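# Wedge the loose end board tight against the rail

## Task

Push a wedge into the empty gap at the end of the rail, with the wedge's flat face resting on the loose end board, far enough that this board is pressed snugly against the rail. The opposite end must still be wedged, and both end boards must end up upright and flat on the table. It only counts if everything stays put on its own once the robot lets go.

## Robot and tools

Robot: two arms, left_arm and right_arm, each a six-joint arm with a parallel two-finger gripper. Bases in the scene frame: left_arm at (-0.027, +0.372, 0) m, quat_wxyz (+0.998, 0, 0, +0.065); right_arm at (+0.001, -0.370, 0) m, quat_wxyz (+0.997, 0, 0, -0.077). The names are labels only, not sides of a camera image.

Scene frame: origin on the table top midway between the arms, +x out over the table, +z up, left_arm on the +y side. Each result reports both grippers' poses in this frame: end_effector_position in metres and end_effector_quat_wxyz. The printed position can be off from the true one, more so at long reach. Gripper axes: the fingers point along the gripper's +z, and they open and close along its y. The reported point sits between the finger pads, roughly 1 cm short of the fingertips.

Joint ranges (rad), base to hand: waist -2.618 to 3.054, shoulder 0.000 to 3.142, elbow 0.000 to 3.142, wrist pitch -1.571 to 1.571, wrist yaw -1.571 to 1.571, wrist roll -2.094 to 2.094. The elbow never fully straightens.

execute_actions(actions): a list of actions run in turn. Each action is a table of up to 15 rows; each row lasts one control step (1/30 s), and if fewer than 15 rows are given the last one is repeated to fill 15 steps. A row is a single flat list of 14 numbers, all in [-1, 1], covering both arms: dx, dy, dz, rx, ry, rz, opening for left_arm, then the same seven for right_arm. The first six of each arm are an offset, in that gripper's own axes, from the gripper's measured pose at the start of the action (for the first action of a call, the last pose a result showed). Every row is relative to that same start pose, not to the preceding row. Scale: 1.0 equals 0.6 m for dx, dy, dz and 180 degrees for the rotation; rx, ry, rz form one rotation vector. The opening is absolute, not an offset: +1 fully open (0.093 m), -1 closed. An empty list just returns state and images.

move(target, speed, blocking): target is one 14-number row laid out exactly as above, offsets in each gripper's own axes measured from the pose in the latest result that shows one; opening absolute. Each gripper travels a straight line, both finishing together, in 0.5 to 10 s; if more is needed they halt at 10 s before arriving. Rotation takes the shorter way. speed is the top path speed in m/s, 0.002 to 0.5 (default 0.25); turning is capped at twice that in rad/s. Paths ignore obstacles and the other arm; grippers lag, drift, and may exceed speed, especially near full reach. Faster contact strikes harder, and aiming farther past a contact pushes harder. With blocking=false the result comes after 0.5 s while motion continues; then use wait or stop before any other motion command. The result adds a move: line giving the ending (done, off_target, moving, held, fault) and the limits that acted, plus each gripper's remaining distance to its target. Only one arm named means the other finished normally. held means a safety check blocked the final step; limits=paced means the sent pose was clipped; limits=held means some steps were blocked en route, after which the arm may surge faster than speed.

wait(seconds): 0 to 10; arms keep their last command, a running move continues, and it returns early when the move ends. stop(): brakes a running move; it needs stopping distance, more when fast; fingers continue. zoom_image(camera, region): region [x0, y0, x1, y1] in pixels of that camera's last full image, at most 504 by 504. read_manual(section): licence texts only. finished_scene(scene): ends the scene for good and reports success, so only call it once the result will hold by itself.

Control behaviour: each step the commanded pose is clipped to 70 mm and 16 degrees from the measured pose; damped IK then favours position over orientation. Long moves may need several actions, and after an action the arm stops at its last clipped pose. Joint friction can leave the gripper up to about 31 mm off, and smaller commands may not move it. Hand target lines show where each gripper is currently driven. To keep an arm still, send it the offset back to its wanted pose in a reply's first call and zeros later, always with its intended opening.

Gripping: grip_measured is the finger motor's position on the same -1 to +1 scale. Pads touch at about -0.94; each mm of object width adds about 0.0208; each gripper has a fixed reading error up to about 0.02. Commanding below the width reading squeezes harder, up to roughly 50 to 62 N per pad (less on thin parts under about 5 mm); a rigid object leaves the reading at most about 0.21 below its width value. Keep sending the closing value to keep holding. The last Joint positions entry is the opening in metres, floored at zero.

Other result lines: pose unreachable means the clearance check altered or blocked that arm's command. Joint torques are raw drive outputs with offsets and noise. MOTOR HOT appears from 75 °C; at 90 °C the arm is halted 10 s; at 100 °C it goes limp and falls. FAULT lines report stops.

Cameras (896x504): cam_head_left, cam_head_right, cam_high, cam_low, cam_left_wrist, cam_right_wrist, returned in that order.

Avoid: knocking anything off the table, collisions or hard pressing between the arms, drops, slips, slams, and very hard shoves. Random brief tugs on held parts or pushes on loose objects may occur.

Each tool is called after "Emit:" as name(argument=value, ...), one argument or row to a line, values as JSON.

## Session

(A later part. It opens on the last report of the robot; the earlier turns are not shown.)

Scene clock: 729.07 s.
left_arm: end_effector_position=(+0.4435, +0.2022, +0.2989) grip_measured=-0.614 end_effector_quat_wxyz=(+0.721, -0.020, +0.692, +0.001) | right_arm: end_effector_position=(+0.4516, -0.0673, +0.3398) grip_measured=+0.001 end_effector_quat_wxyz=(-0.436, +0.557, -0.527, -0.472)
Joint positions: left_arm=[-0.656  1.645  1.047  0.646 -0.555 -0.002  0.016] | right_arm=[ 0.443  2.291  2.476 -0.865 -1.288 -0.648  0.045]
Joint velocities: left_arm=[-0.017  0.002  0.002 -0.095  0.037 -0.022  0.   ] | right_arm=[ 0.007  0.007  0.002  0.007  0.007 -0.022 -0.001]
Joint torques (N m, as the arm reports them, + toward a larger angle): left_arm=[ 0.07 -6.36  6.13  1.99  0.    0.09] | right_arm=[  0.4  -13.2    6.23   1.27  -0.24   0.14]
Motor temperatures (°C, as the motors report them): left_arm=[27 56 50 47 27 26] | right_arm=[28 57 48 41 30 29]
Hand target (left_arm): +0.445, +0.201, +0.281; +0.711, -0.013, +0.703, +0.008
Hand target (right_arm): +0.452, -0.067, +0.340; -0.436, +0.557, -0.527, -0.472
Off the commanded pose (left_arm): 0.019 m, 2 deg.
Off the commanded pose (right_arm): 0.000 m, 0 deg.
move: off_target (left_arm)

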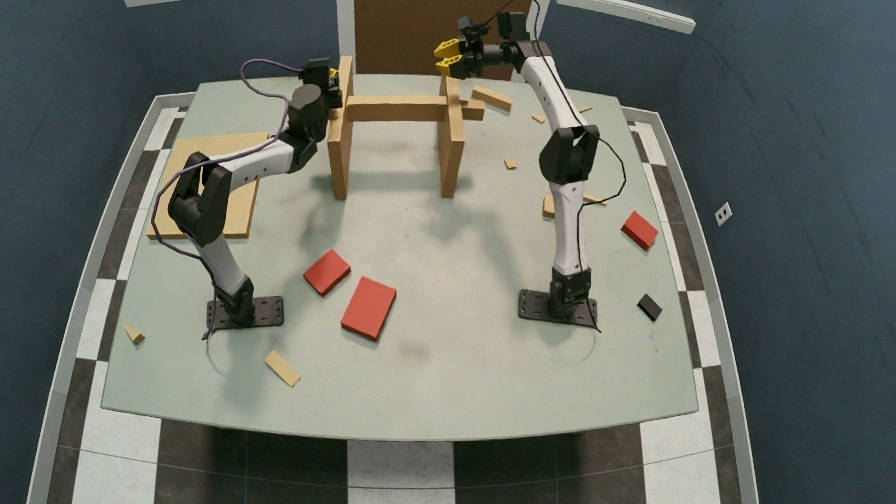

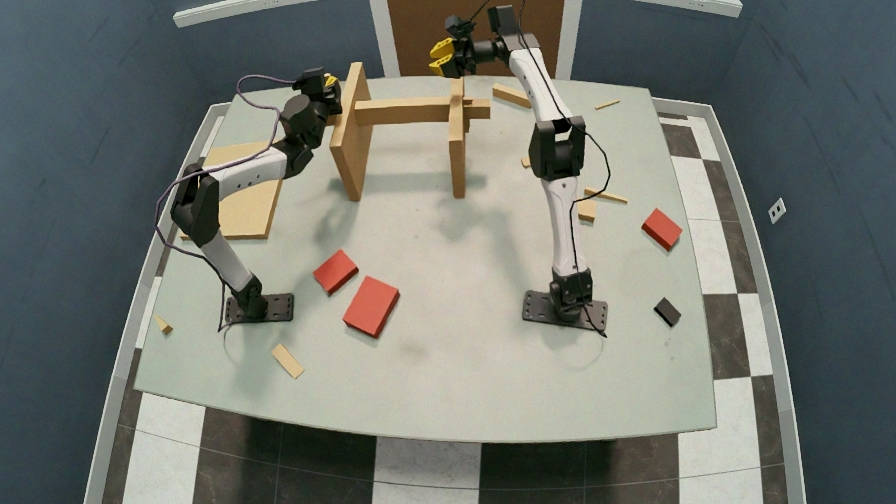

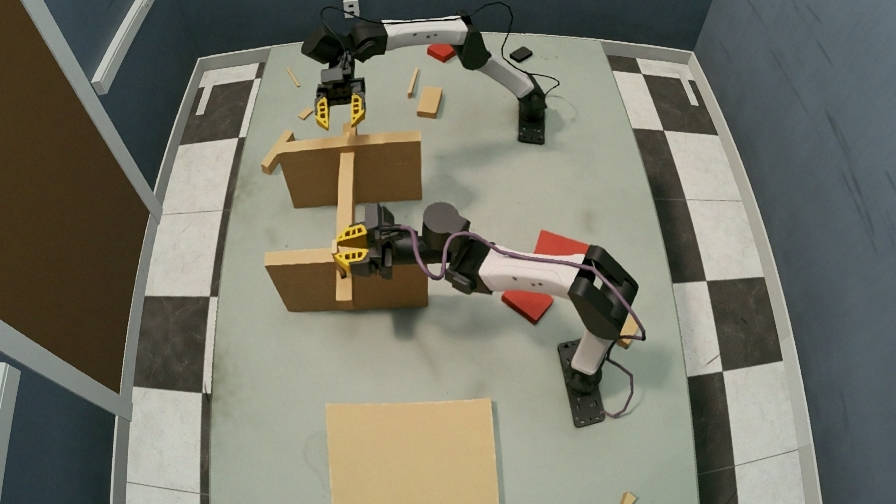

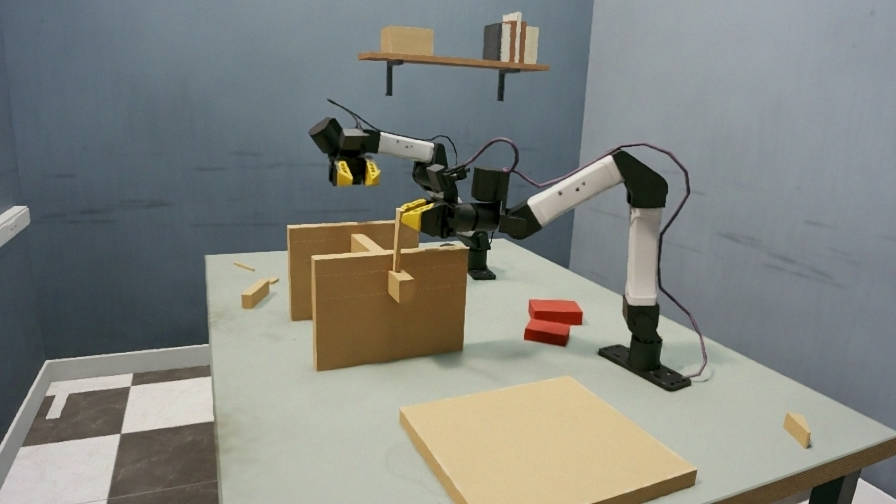

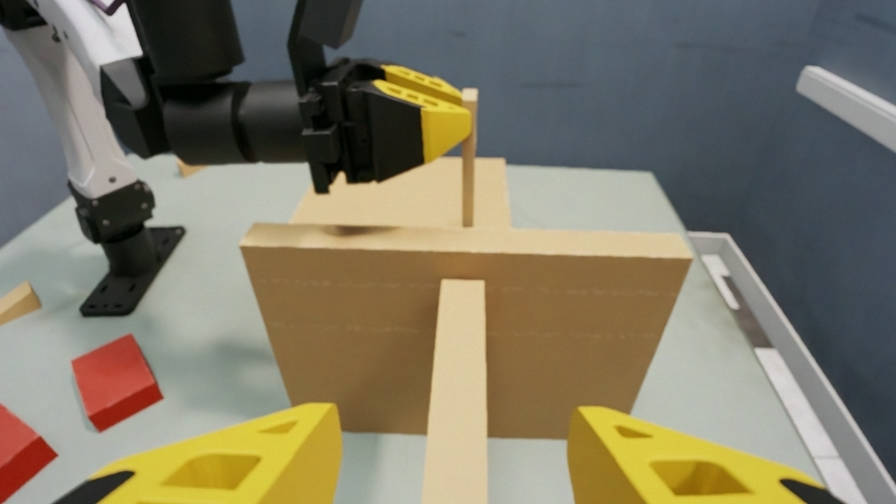

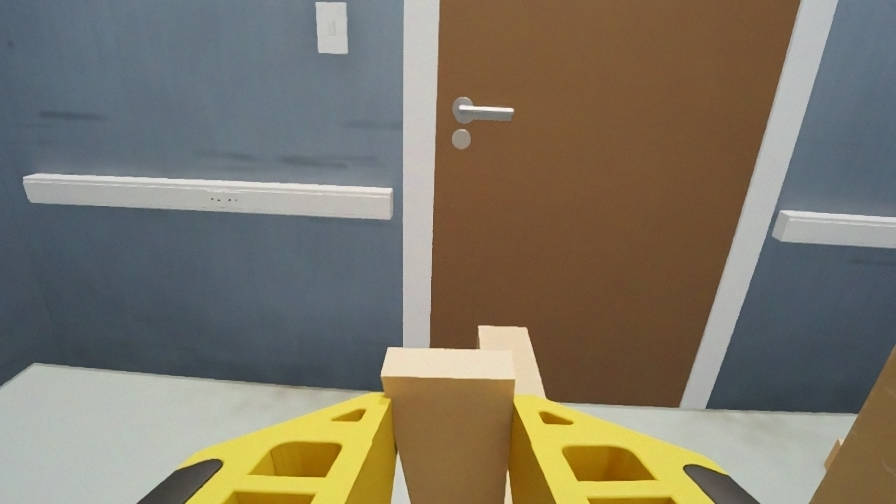

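Emit:
move(
  target=[0.0025, 0.0088, -0.0143, 0, 0, 0, -0.63, 0, 0, 0, 0, 0, 0, 0.0],
  speed=0.004,
)

Emit:
zoom_image(
  camera="cam_high",
  region=[310, 240, 380, 310],
)

Emit:
zoom_image(
  camera="cam_low",
  region=[365, 235, 435, 305],
)

Scene clock: 752.47 s.
left_arm: end_effector_position=(+0.4393, +0.2041, +0.2983) grip_measured=-0.614 end_effector_quat_wxyz=(+0.723, -0.020, +0.690, -0.001) | right_arm: end_effector_position=(+0.4516, -0.0673, +0.3398) grip_measured=+0.001 end_effector_quat_wxyz=(-0.436, +0.557, -0.527, -0.472)
Joint positions: left_arm=[-0.656  1.631  1.023  0.662 -0.552 -0.002  0.016] | right_arm=[ 0.443  2.291  2.476 -0.865 -1.288 -0.648  0.045]
Joint velocities: left_arm=[-0.007 -0.002 -0.007  0.022  0.007 -0.066 -0.   ] | right_arm=[-0.002  0.007 -0.002 -0.051 -0.022  0.007  0.   ]
Joint torques (N m, as the arm reports them, + toward a larger angle): left_arm=[ 0.1  -9.26  6.31  1.86  0.04  0.1 ] | right_arm=[  0.41 -13.2    6.23   1.27  -0.23   0.15]
Motor temperatures (°C, as the motors report them): left_arm=[27 55 48 47 27 26] | right_arm=[28 58 48 41 30 29]
Hand target (left_arm): +0.435, +0.207, +0.297; +0.721, -0.020, +0.692, +0.001
Hand target (right_arm): +0.452, -0.067, +0.340; -0.436, +0.557, -0.527, -0.472
Off the commanded pose (left_arm): 0.006 m, 0 deg.
Off the commanded pose (right_arm): 0.000 m, 0 deg.
move: done

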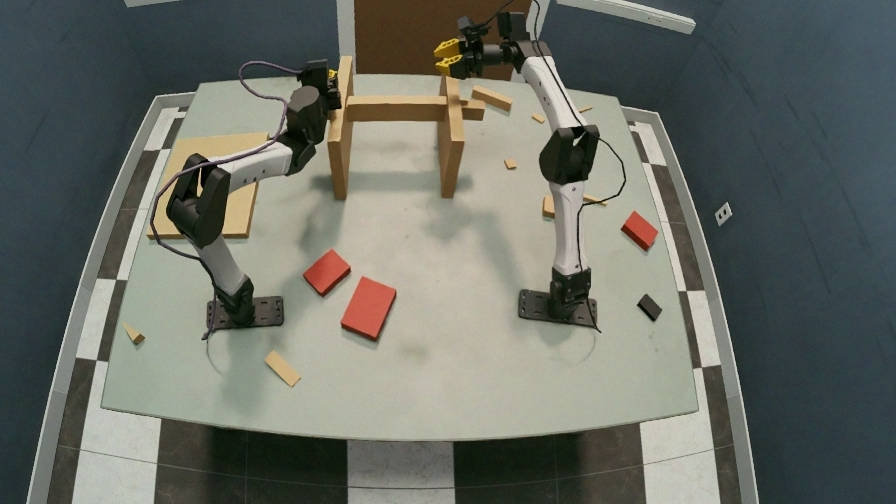

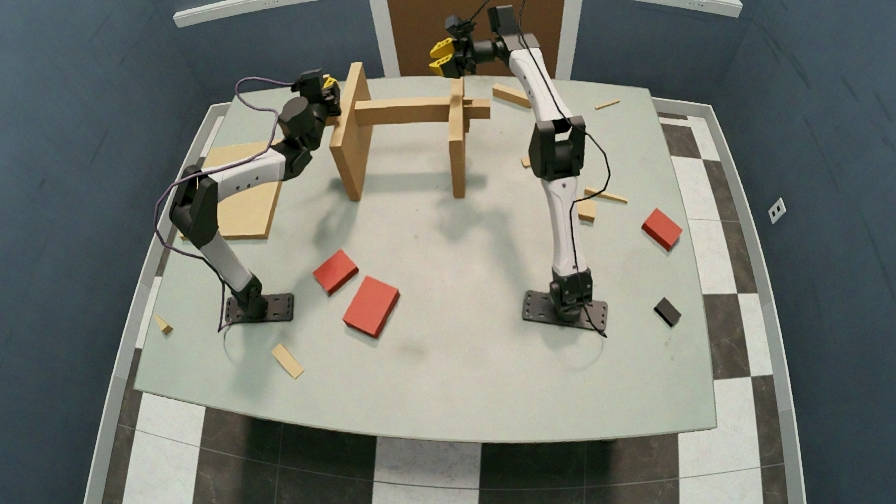

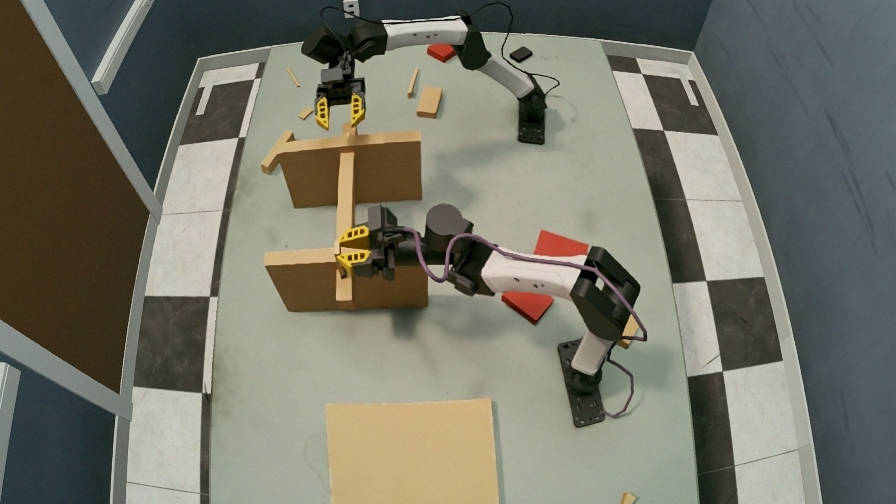

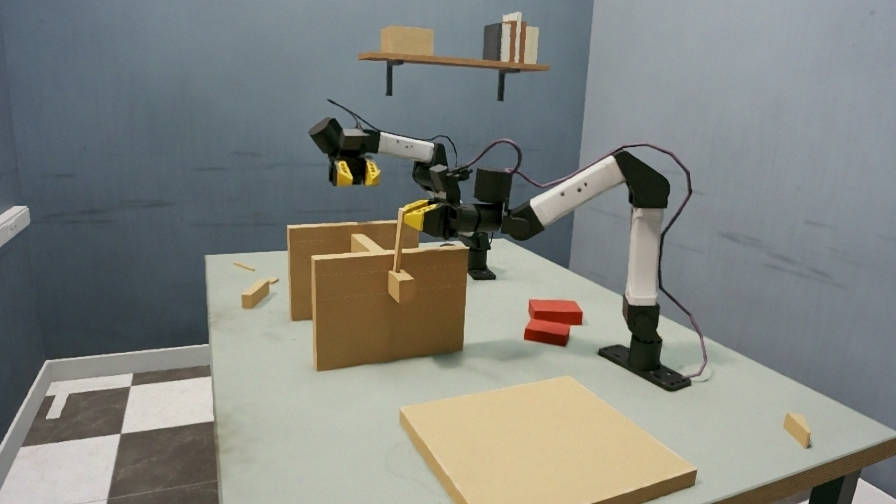

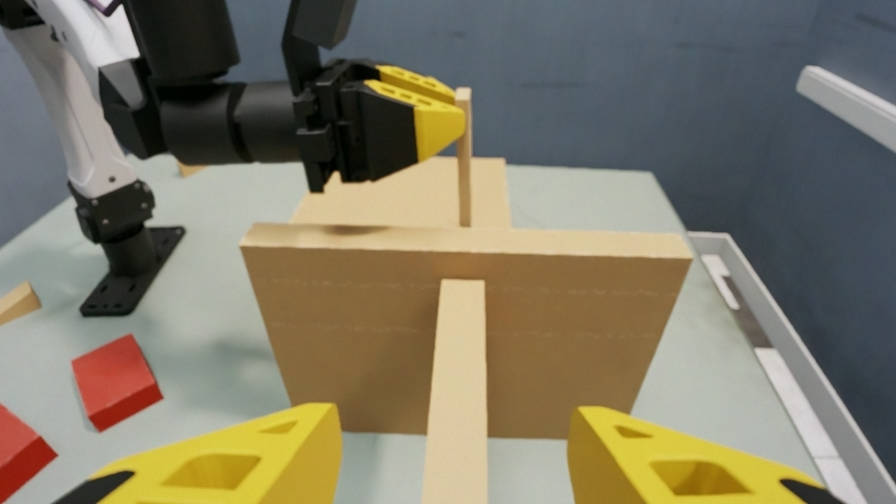

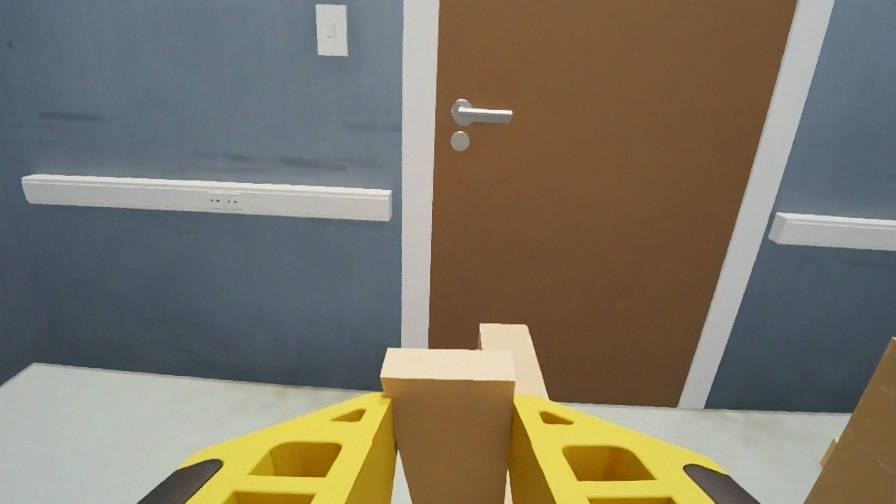

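Region (310, 240, 380, 310) of cam_high's 896x504 image, scaled by 7.200, with more detail than that image has.

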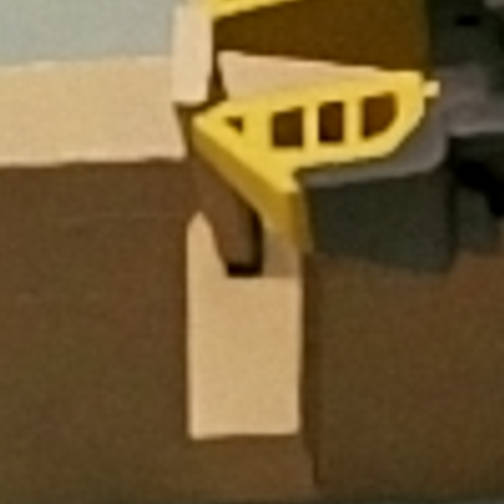

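Region (365, 235, 435, 305) of cam_low's 896x504 image, scaled by 7.200, with more detail than that image has.

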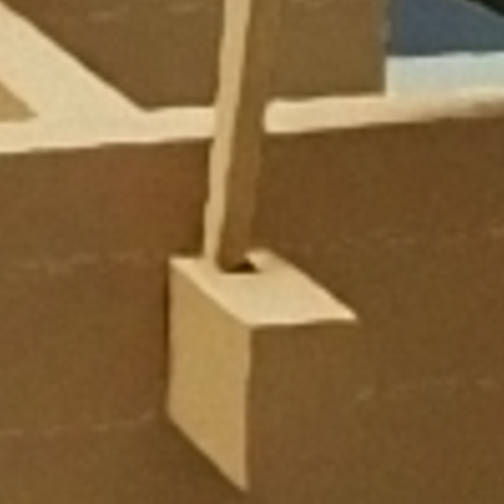

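Emit:
move(
  target=[-0.05, -0.003, 0.006, 0, 0.008, 0.003, -0.63, 0, 0, 0, 0, 0, 0, 0.0],
  speed=0.02,
)

Emit:
zoom_image(
  camera="cam_left_wrist",
  region=[400, 60, 530, 300],
)

Emit:
zoom_image(
  camera="cam_high",
  region=[310, 240, 380, 310],
)

Emit:
zoom_image(
  camera="cam_low",
  region=[365, 235, 435, 305],
)

Scene clock: 788.37 s.
left_arm: end_effector_position=(+0.4432, +0.2017, +0.3085) grip_measured=-0.614 end_effector_quat_wxyz=(+0.703, -0.007, +0.711, +0.012) | right_arm: end_effector_position=(+0.4516, -0.0673, +0.3398) grip_measured=+0.001 end_effector_quat_wxyz=(-0.436, +0.557, -0.527, -0.472)
Joint positions: left_arm=[-0.656  1.615  1.112  0.488 -0.552 -0.002  0.016] | right_arm=[ 0.443  2.291  2.476 -0.865 -1.288 -0.648  0.045]
Joint velocities: left_arm=[-0.012 -0.007  0.002 -0.095  0.022  0.066  0.001] | right_arm=[ 0.007 -0.017 -0.002  0.051  0.066  0.022 -0.   ]
Joint torques (N m, as the arm reports them, + toward a larger angle): left_arm=[ 0.22 -9.35  9.83  2.    0.01  0.  ] | right_arm=[  0.41 -13.21   6.23   1.27  -0.23   0.14]
Motor temperatures (°C, as the motors report them): left_arm=[27 59 48 47 27 26] | right_arm=[28 59 48 41 30 29]
Hand target (left_arm): +0.441, +0.204, +0.328; +0.715, -0.017, +0.699, +0.002
Hand target (right_arm): +0.452, -0.067, +0.340; -0.436, +0.557, -0.527, -0.472
Off the commanded pose (left_arm): 0.020 m, 2 deg.
Off the commanded pose (right_arm): 0.000 m, 0 deg.
move: off_target (left_arm)

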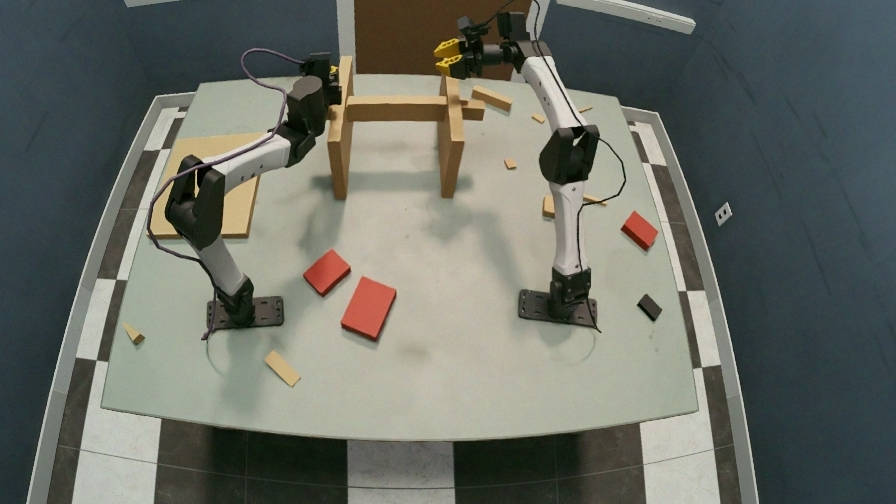

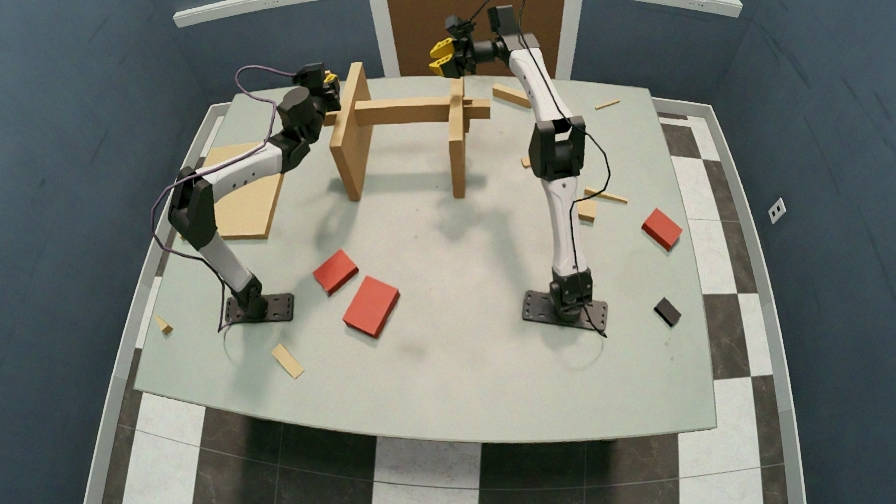

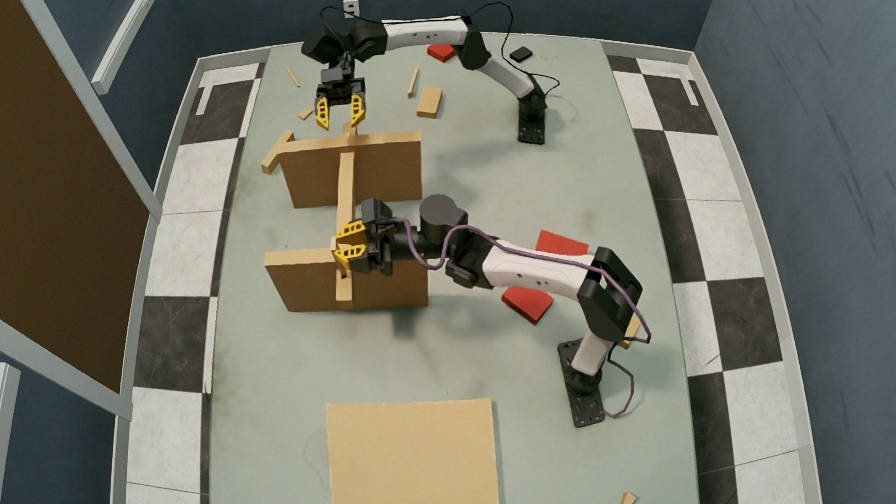

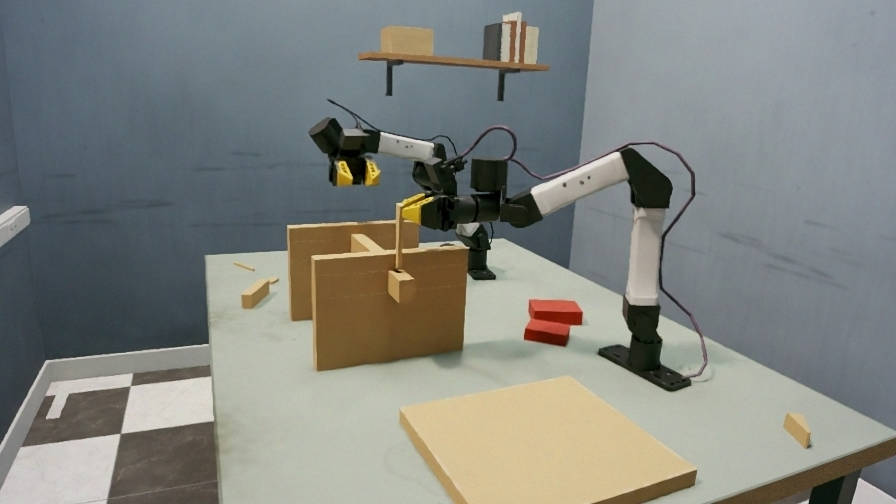

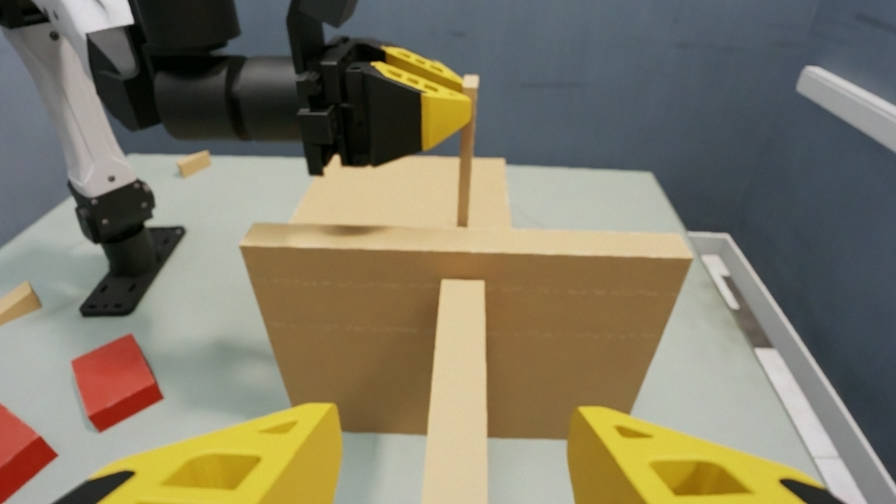

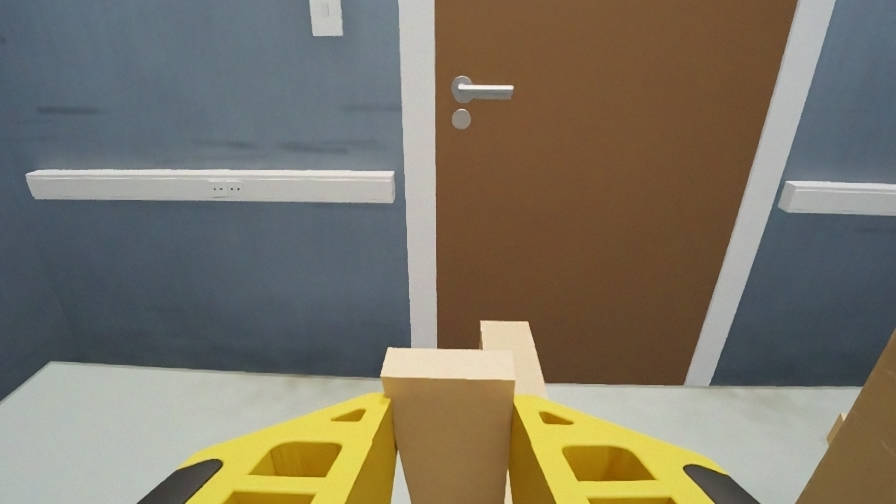

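Region (400, 60, 530, 300) of cam_left_wrist's 896x504 image, scaled by 2.100, with more detail than that image has; it fills the left 273 columns of this view, and the rest is white.

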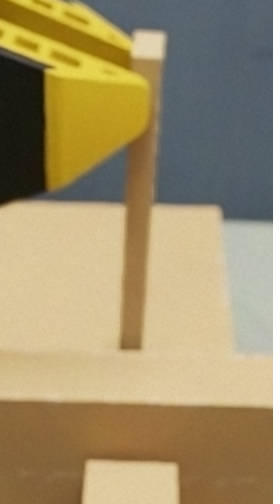

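Region (310, 240, 380, 310) of cam_high's 896x504 image, scaled by 7.200, with more detail than that image has.

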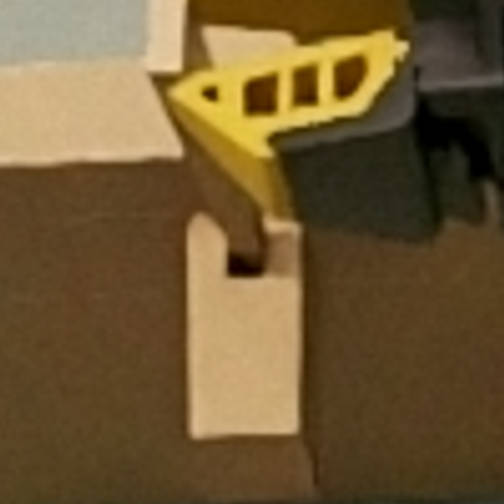

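Region (365, 235, 435, 305) of cam_low's 896x504 image, scaled by 7.200, with more detail than that image has.

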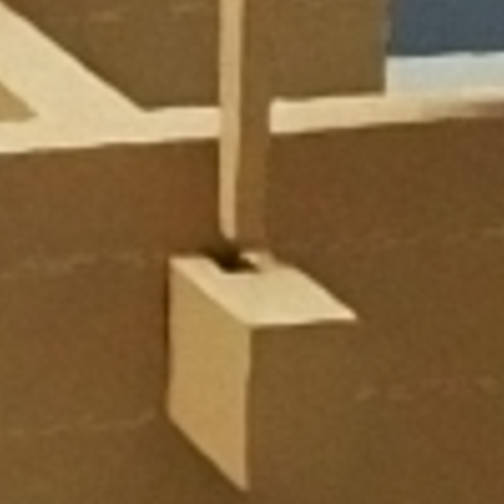

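Emit:
move(
  target=[0.0566, -0.003, 0.0056, 0, -0.0056, -0.003, -0.63, 0, 0, 0, 0, 0, 0, 0.0],
  speed=0.008,
)

Emit:
zoom_image(
  camera="cam_high",
  region=[310, 240, 380, 310],
)

Emit:
zoom_image(
  camera="cam_low",
  region=[365, 235, 435, 305],
)

Scene clock: 805.83 s.
left_arm: end_effector_position=(+0.4447, +0.2008, +0.2831) grip_measured=-0.614 end_effector_quat_wxyz=(+0.709, -0.011, +0.705, +0.007) | right_arm: end_effector_position=(+0.4516, -0.0673, +0.3398) grip_measured=+0.001 end_effector_quat_wxyz=(-0.436, +0.557, -0.527, -0.472)
Joint positions: left_arm=[-0.656  1.66   1.033  0.634 -0.552 -0.002  0.016] | right_arm=[ 0.443  2.291  2.476 -0.865 -1.288 -0.648  0.045]
Joint velocities: left_arm=[ 0.007  0.012 -0.002  0.007 -0.022  0.051 -0.   ] | right_arm=[-0.017  0.002  0.002 -0.007  0.007  0.007 -0.001]
Joint torques (N m, as the arm reports them, + toward a larger angle): left_arm=[ 0.13 -6.36  6.96  2.28  0.02  0.07] | right_arm=[  0.4  -13.21   6.22   1.27  -0.24   0.14]
Motor temperatures (°C, as the motors report them): left_arm=[27 59 50 48 27 26] | right_arm=[28 59 48 42 30 29]
Hand target (left_arm): +0.446, +0.200, +0.275; +0.709, -0.011, +0.705, +0.008
Hand target (right_arm): +0.452, -0.067, +0.340; -0.436, +0.557, -0.527, -0.472
Off the commanded pose (left_arm): 0.009 m, 0 deg.
Off the commanded pose (right_arm): 0.000 m, 0 deg.
move: done

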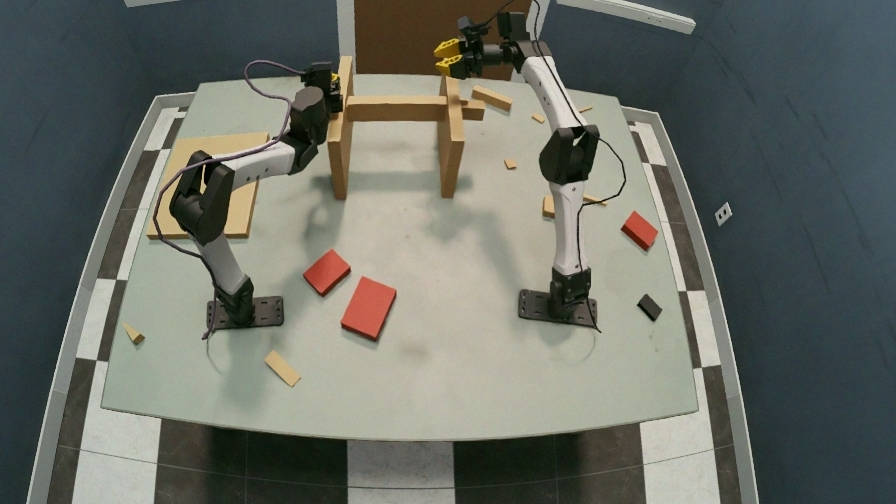

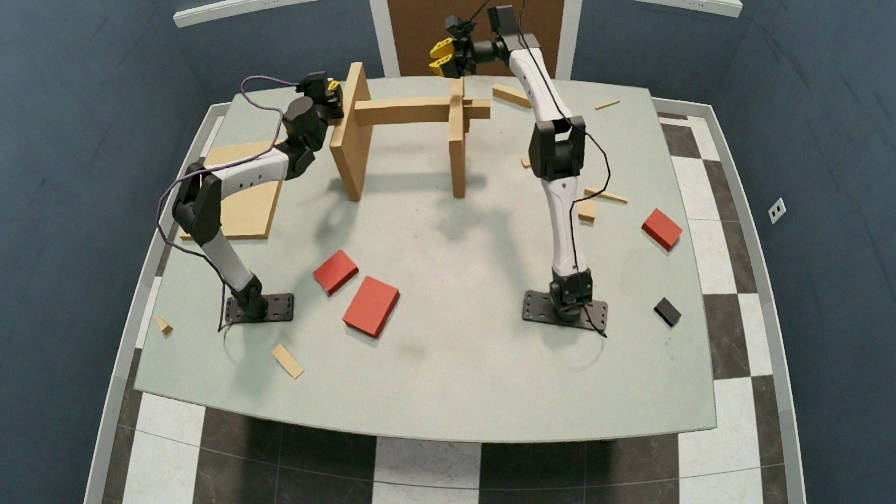

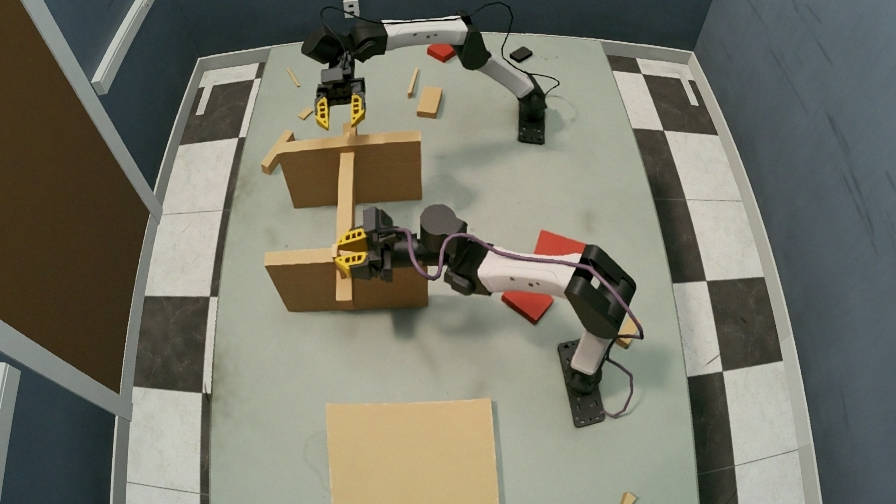

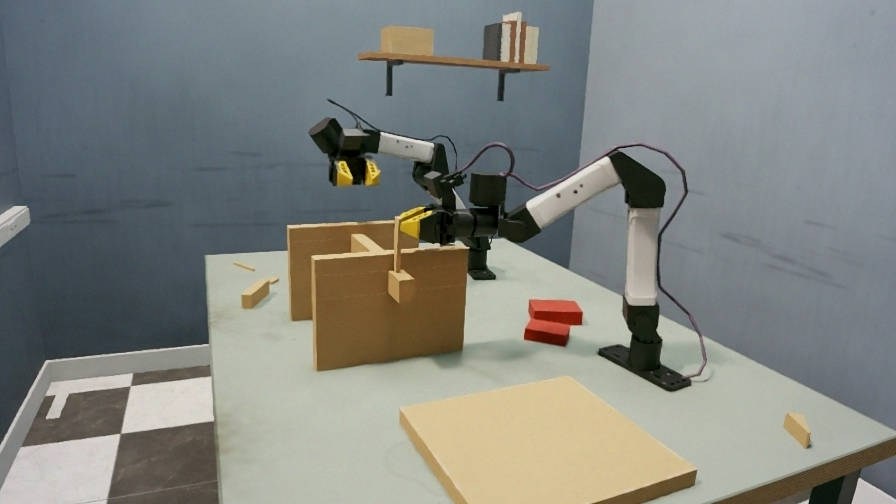

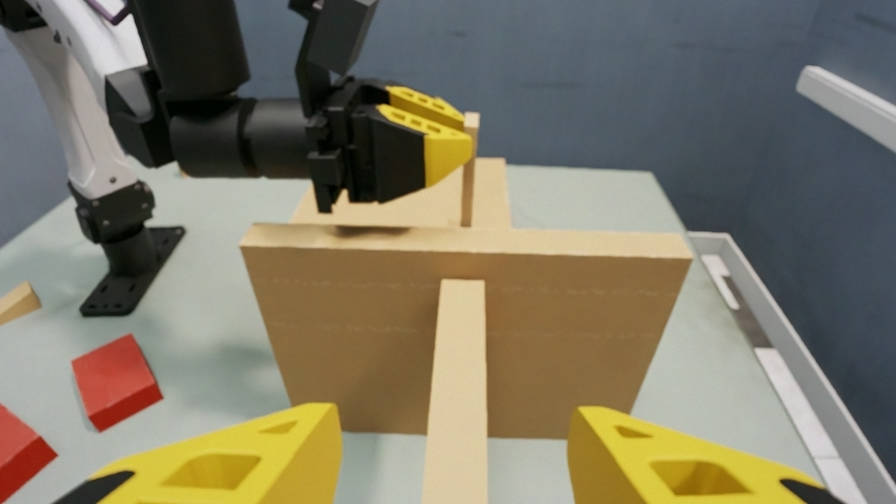

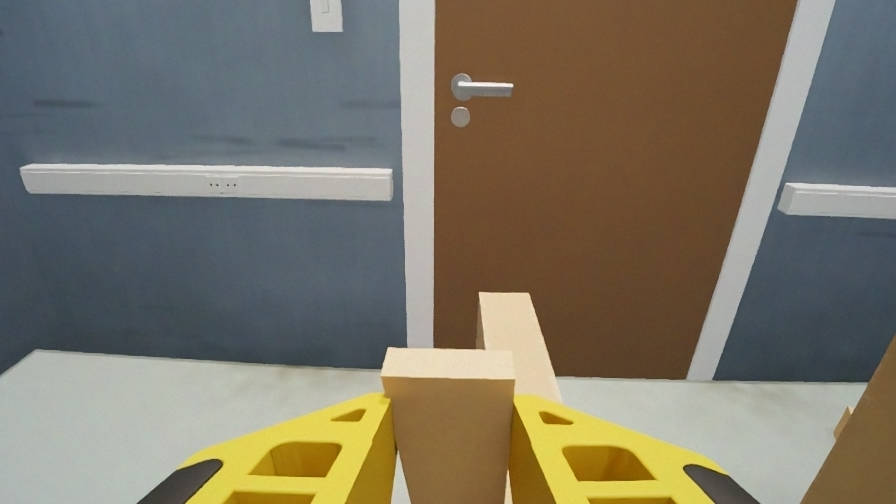

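Region (310, 240, 380, 310) of cam_high's 896x504 image, scaled by 7.200, with more detail than that image has.

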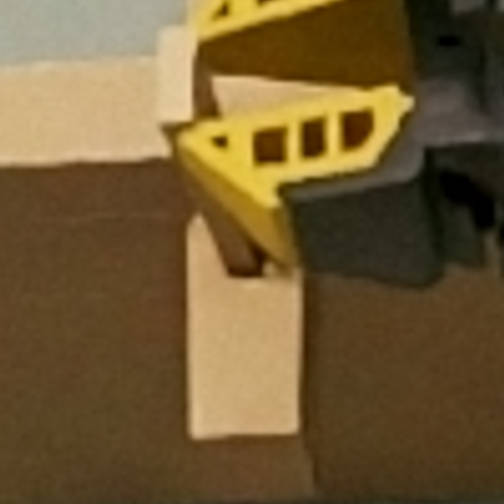

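Region (365, 235, 435, 305) of cam_low's 896x504 image, scaled by 7.200, with more detail than that image has.

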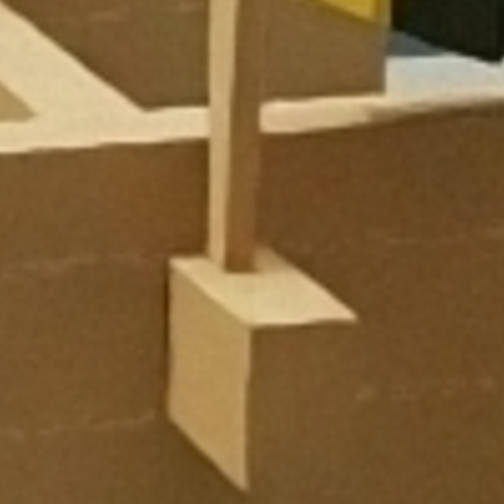

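Emit:
move(
  target=[0.0383, -0.003, -0.002, 0, 0, 0, -0.63, 0, 0, 0, 0, 0, 0, 0.0],
  speed=0.01,
)

Emit:
zoom_image(
  camera="cam_low",
  region=[350, 200, 470, 320],
)

Scene clock: 815.20 s.
left_arm: end_effector_position=(+0.4452, +0.2009, +0.2688) grip_measured=-0.614 end_effector_quat_wxyz=(+0.710, -0.013, +0.704, +0.008) | right_arm: end_effector_position=(+0.4516, -0.0673, +0.3398) grip_measured=+0.001 end_effector_quat_wxyz=(-0.436, +0.557, -0.527, -0.472)
Joint positions: left_arm=[-0.656  1.685  0.998  0.697 -0.554 -0.002  0.016] | right_arm=[ 0.443  2.291  2.476 -0.865 -1.288 -0.648  0.045]
Joint velocities: left_arm=[ 0.017 -0.017 -0.002 -0.022 -0.022 -0.051  0.001] | right_arm=[ 0.007  0.002  0.002  0.007 -0.007 -0.007  0.001]
Joint torques (N m, as the arm reports them, + toward a larger angle): left_arm=[-0.25 -6.94  6.16  2.26 -0.01  0.08] | right_arm=[  0.41 -13.21   6.22   1.27  -0.24   0.14]
Motor temperatures (°C, as the motors report them): left_arm=[27 58 50 48 27 26] | right_arm=[28 60 48 42 30 29]
Hand target (left_arm): +0.444, +0.199, +0.260; +0.709, -0.011, +0.705, +0.008
Hand target (right_arm): +0.452, -0.067, +0.340; -0.436, +0.557, -0.527, -0.472
Off the commanded pose (left_arm): 0.009 m, 0 deg.
Off the commanded pose (right_arm): 0.000 m, 0 deg.
move: done

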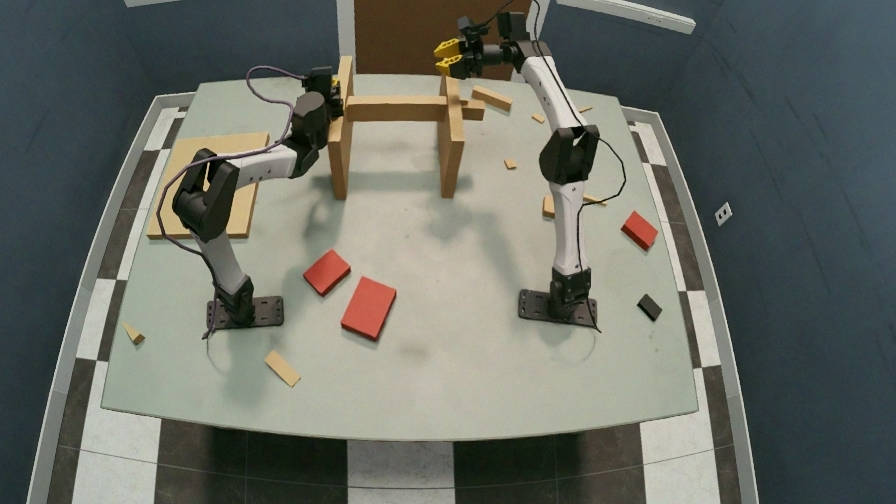

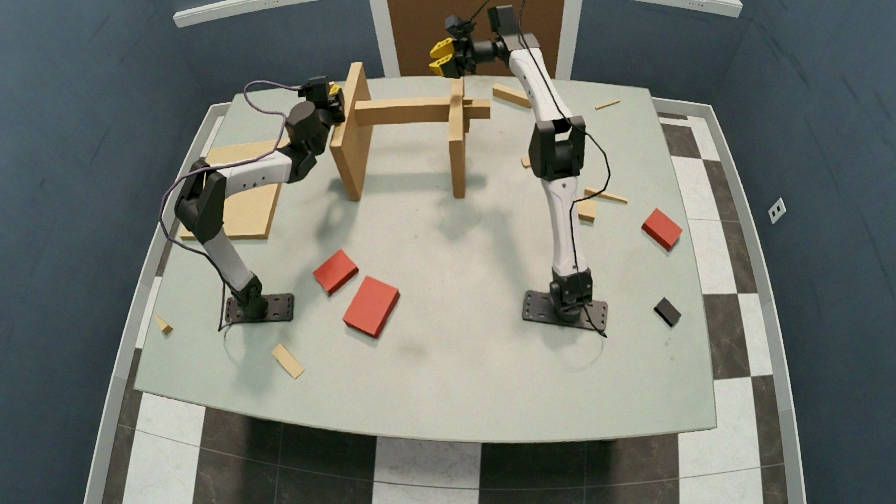

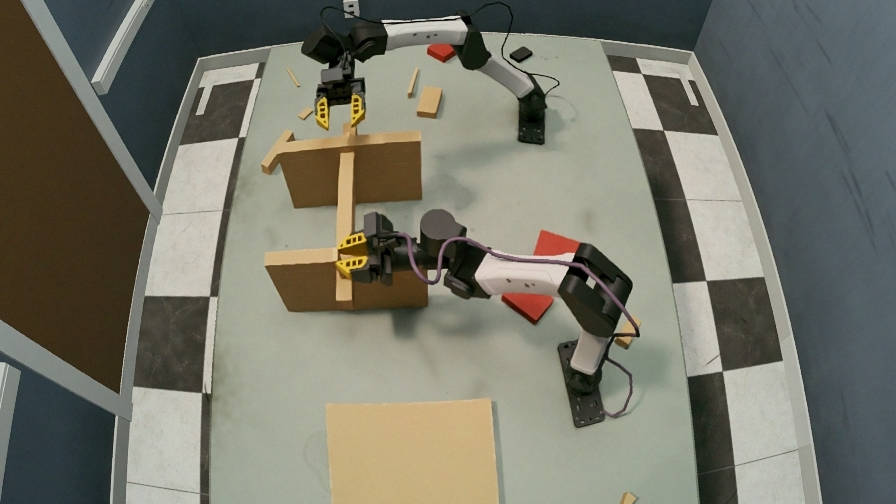

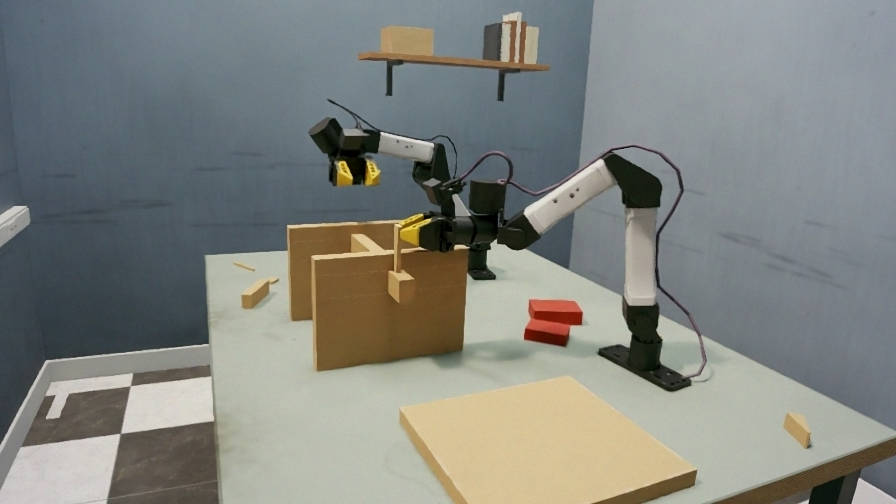

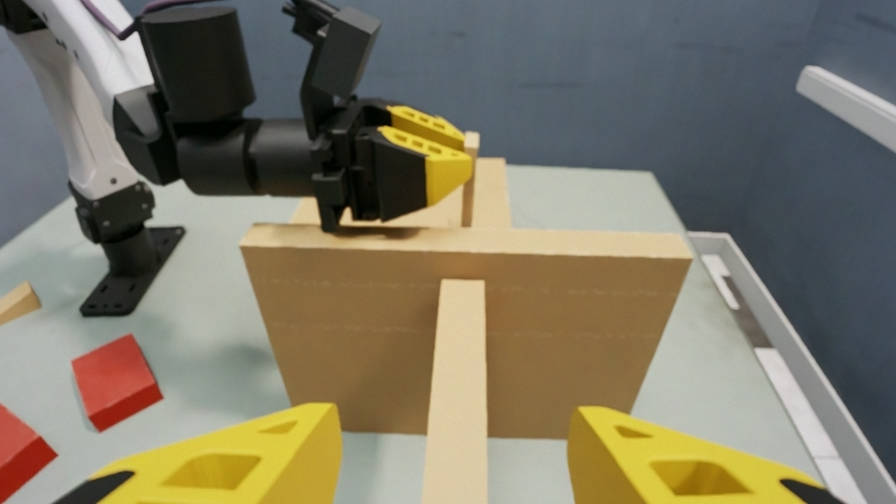

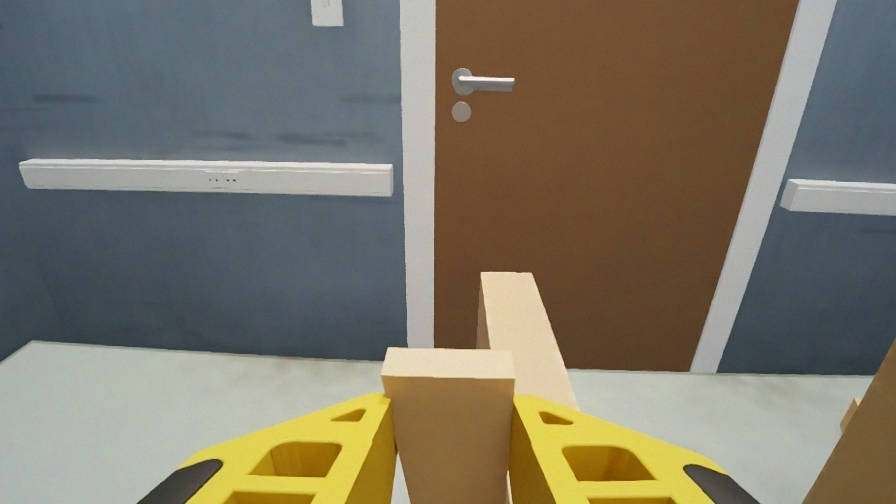

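Region (350, 200, 470, 320) of cam_low's 896x504 image, scaled by 4.200, with more detail than that image has.

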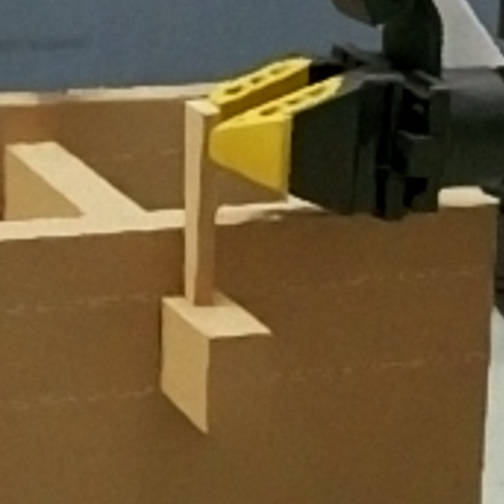

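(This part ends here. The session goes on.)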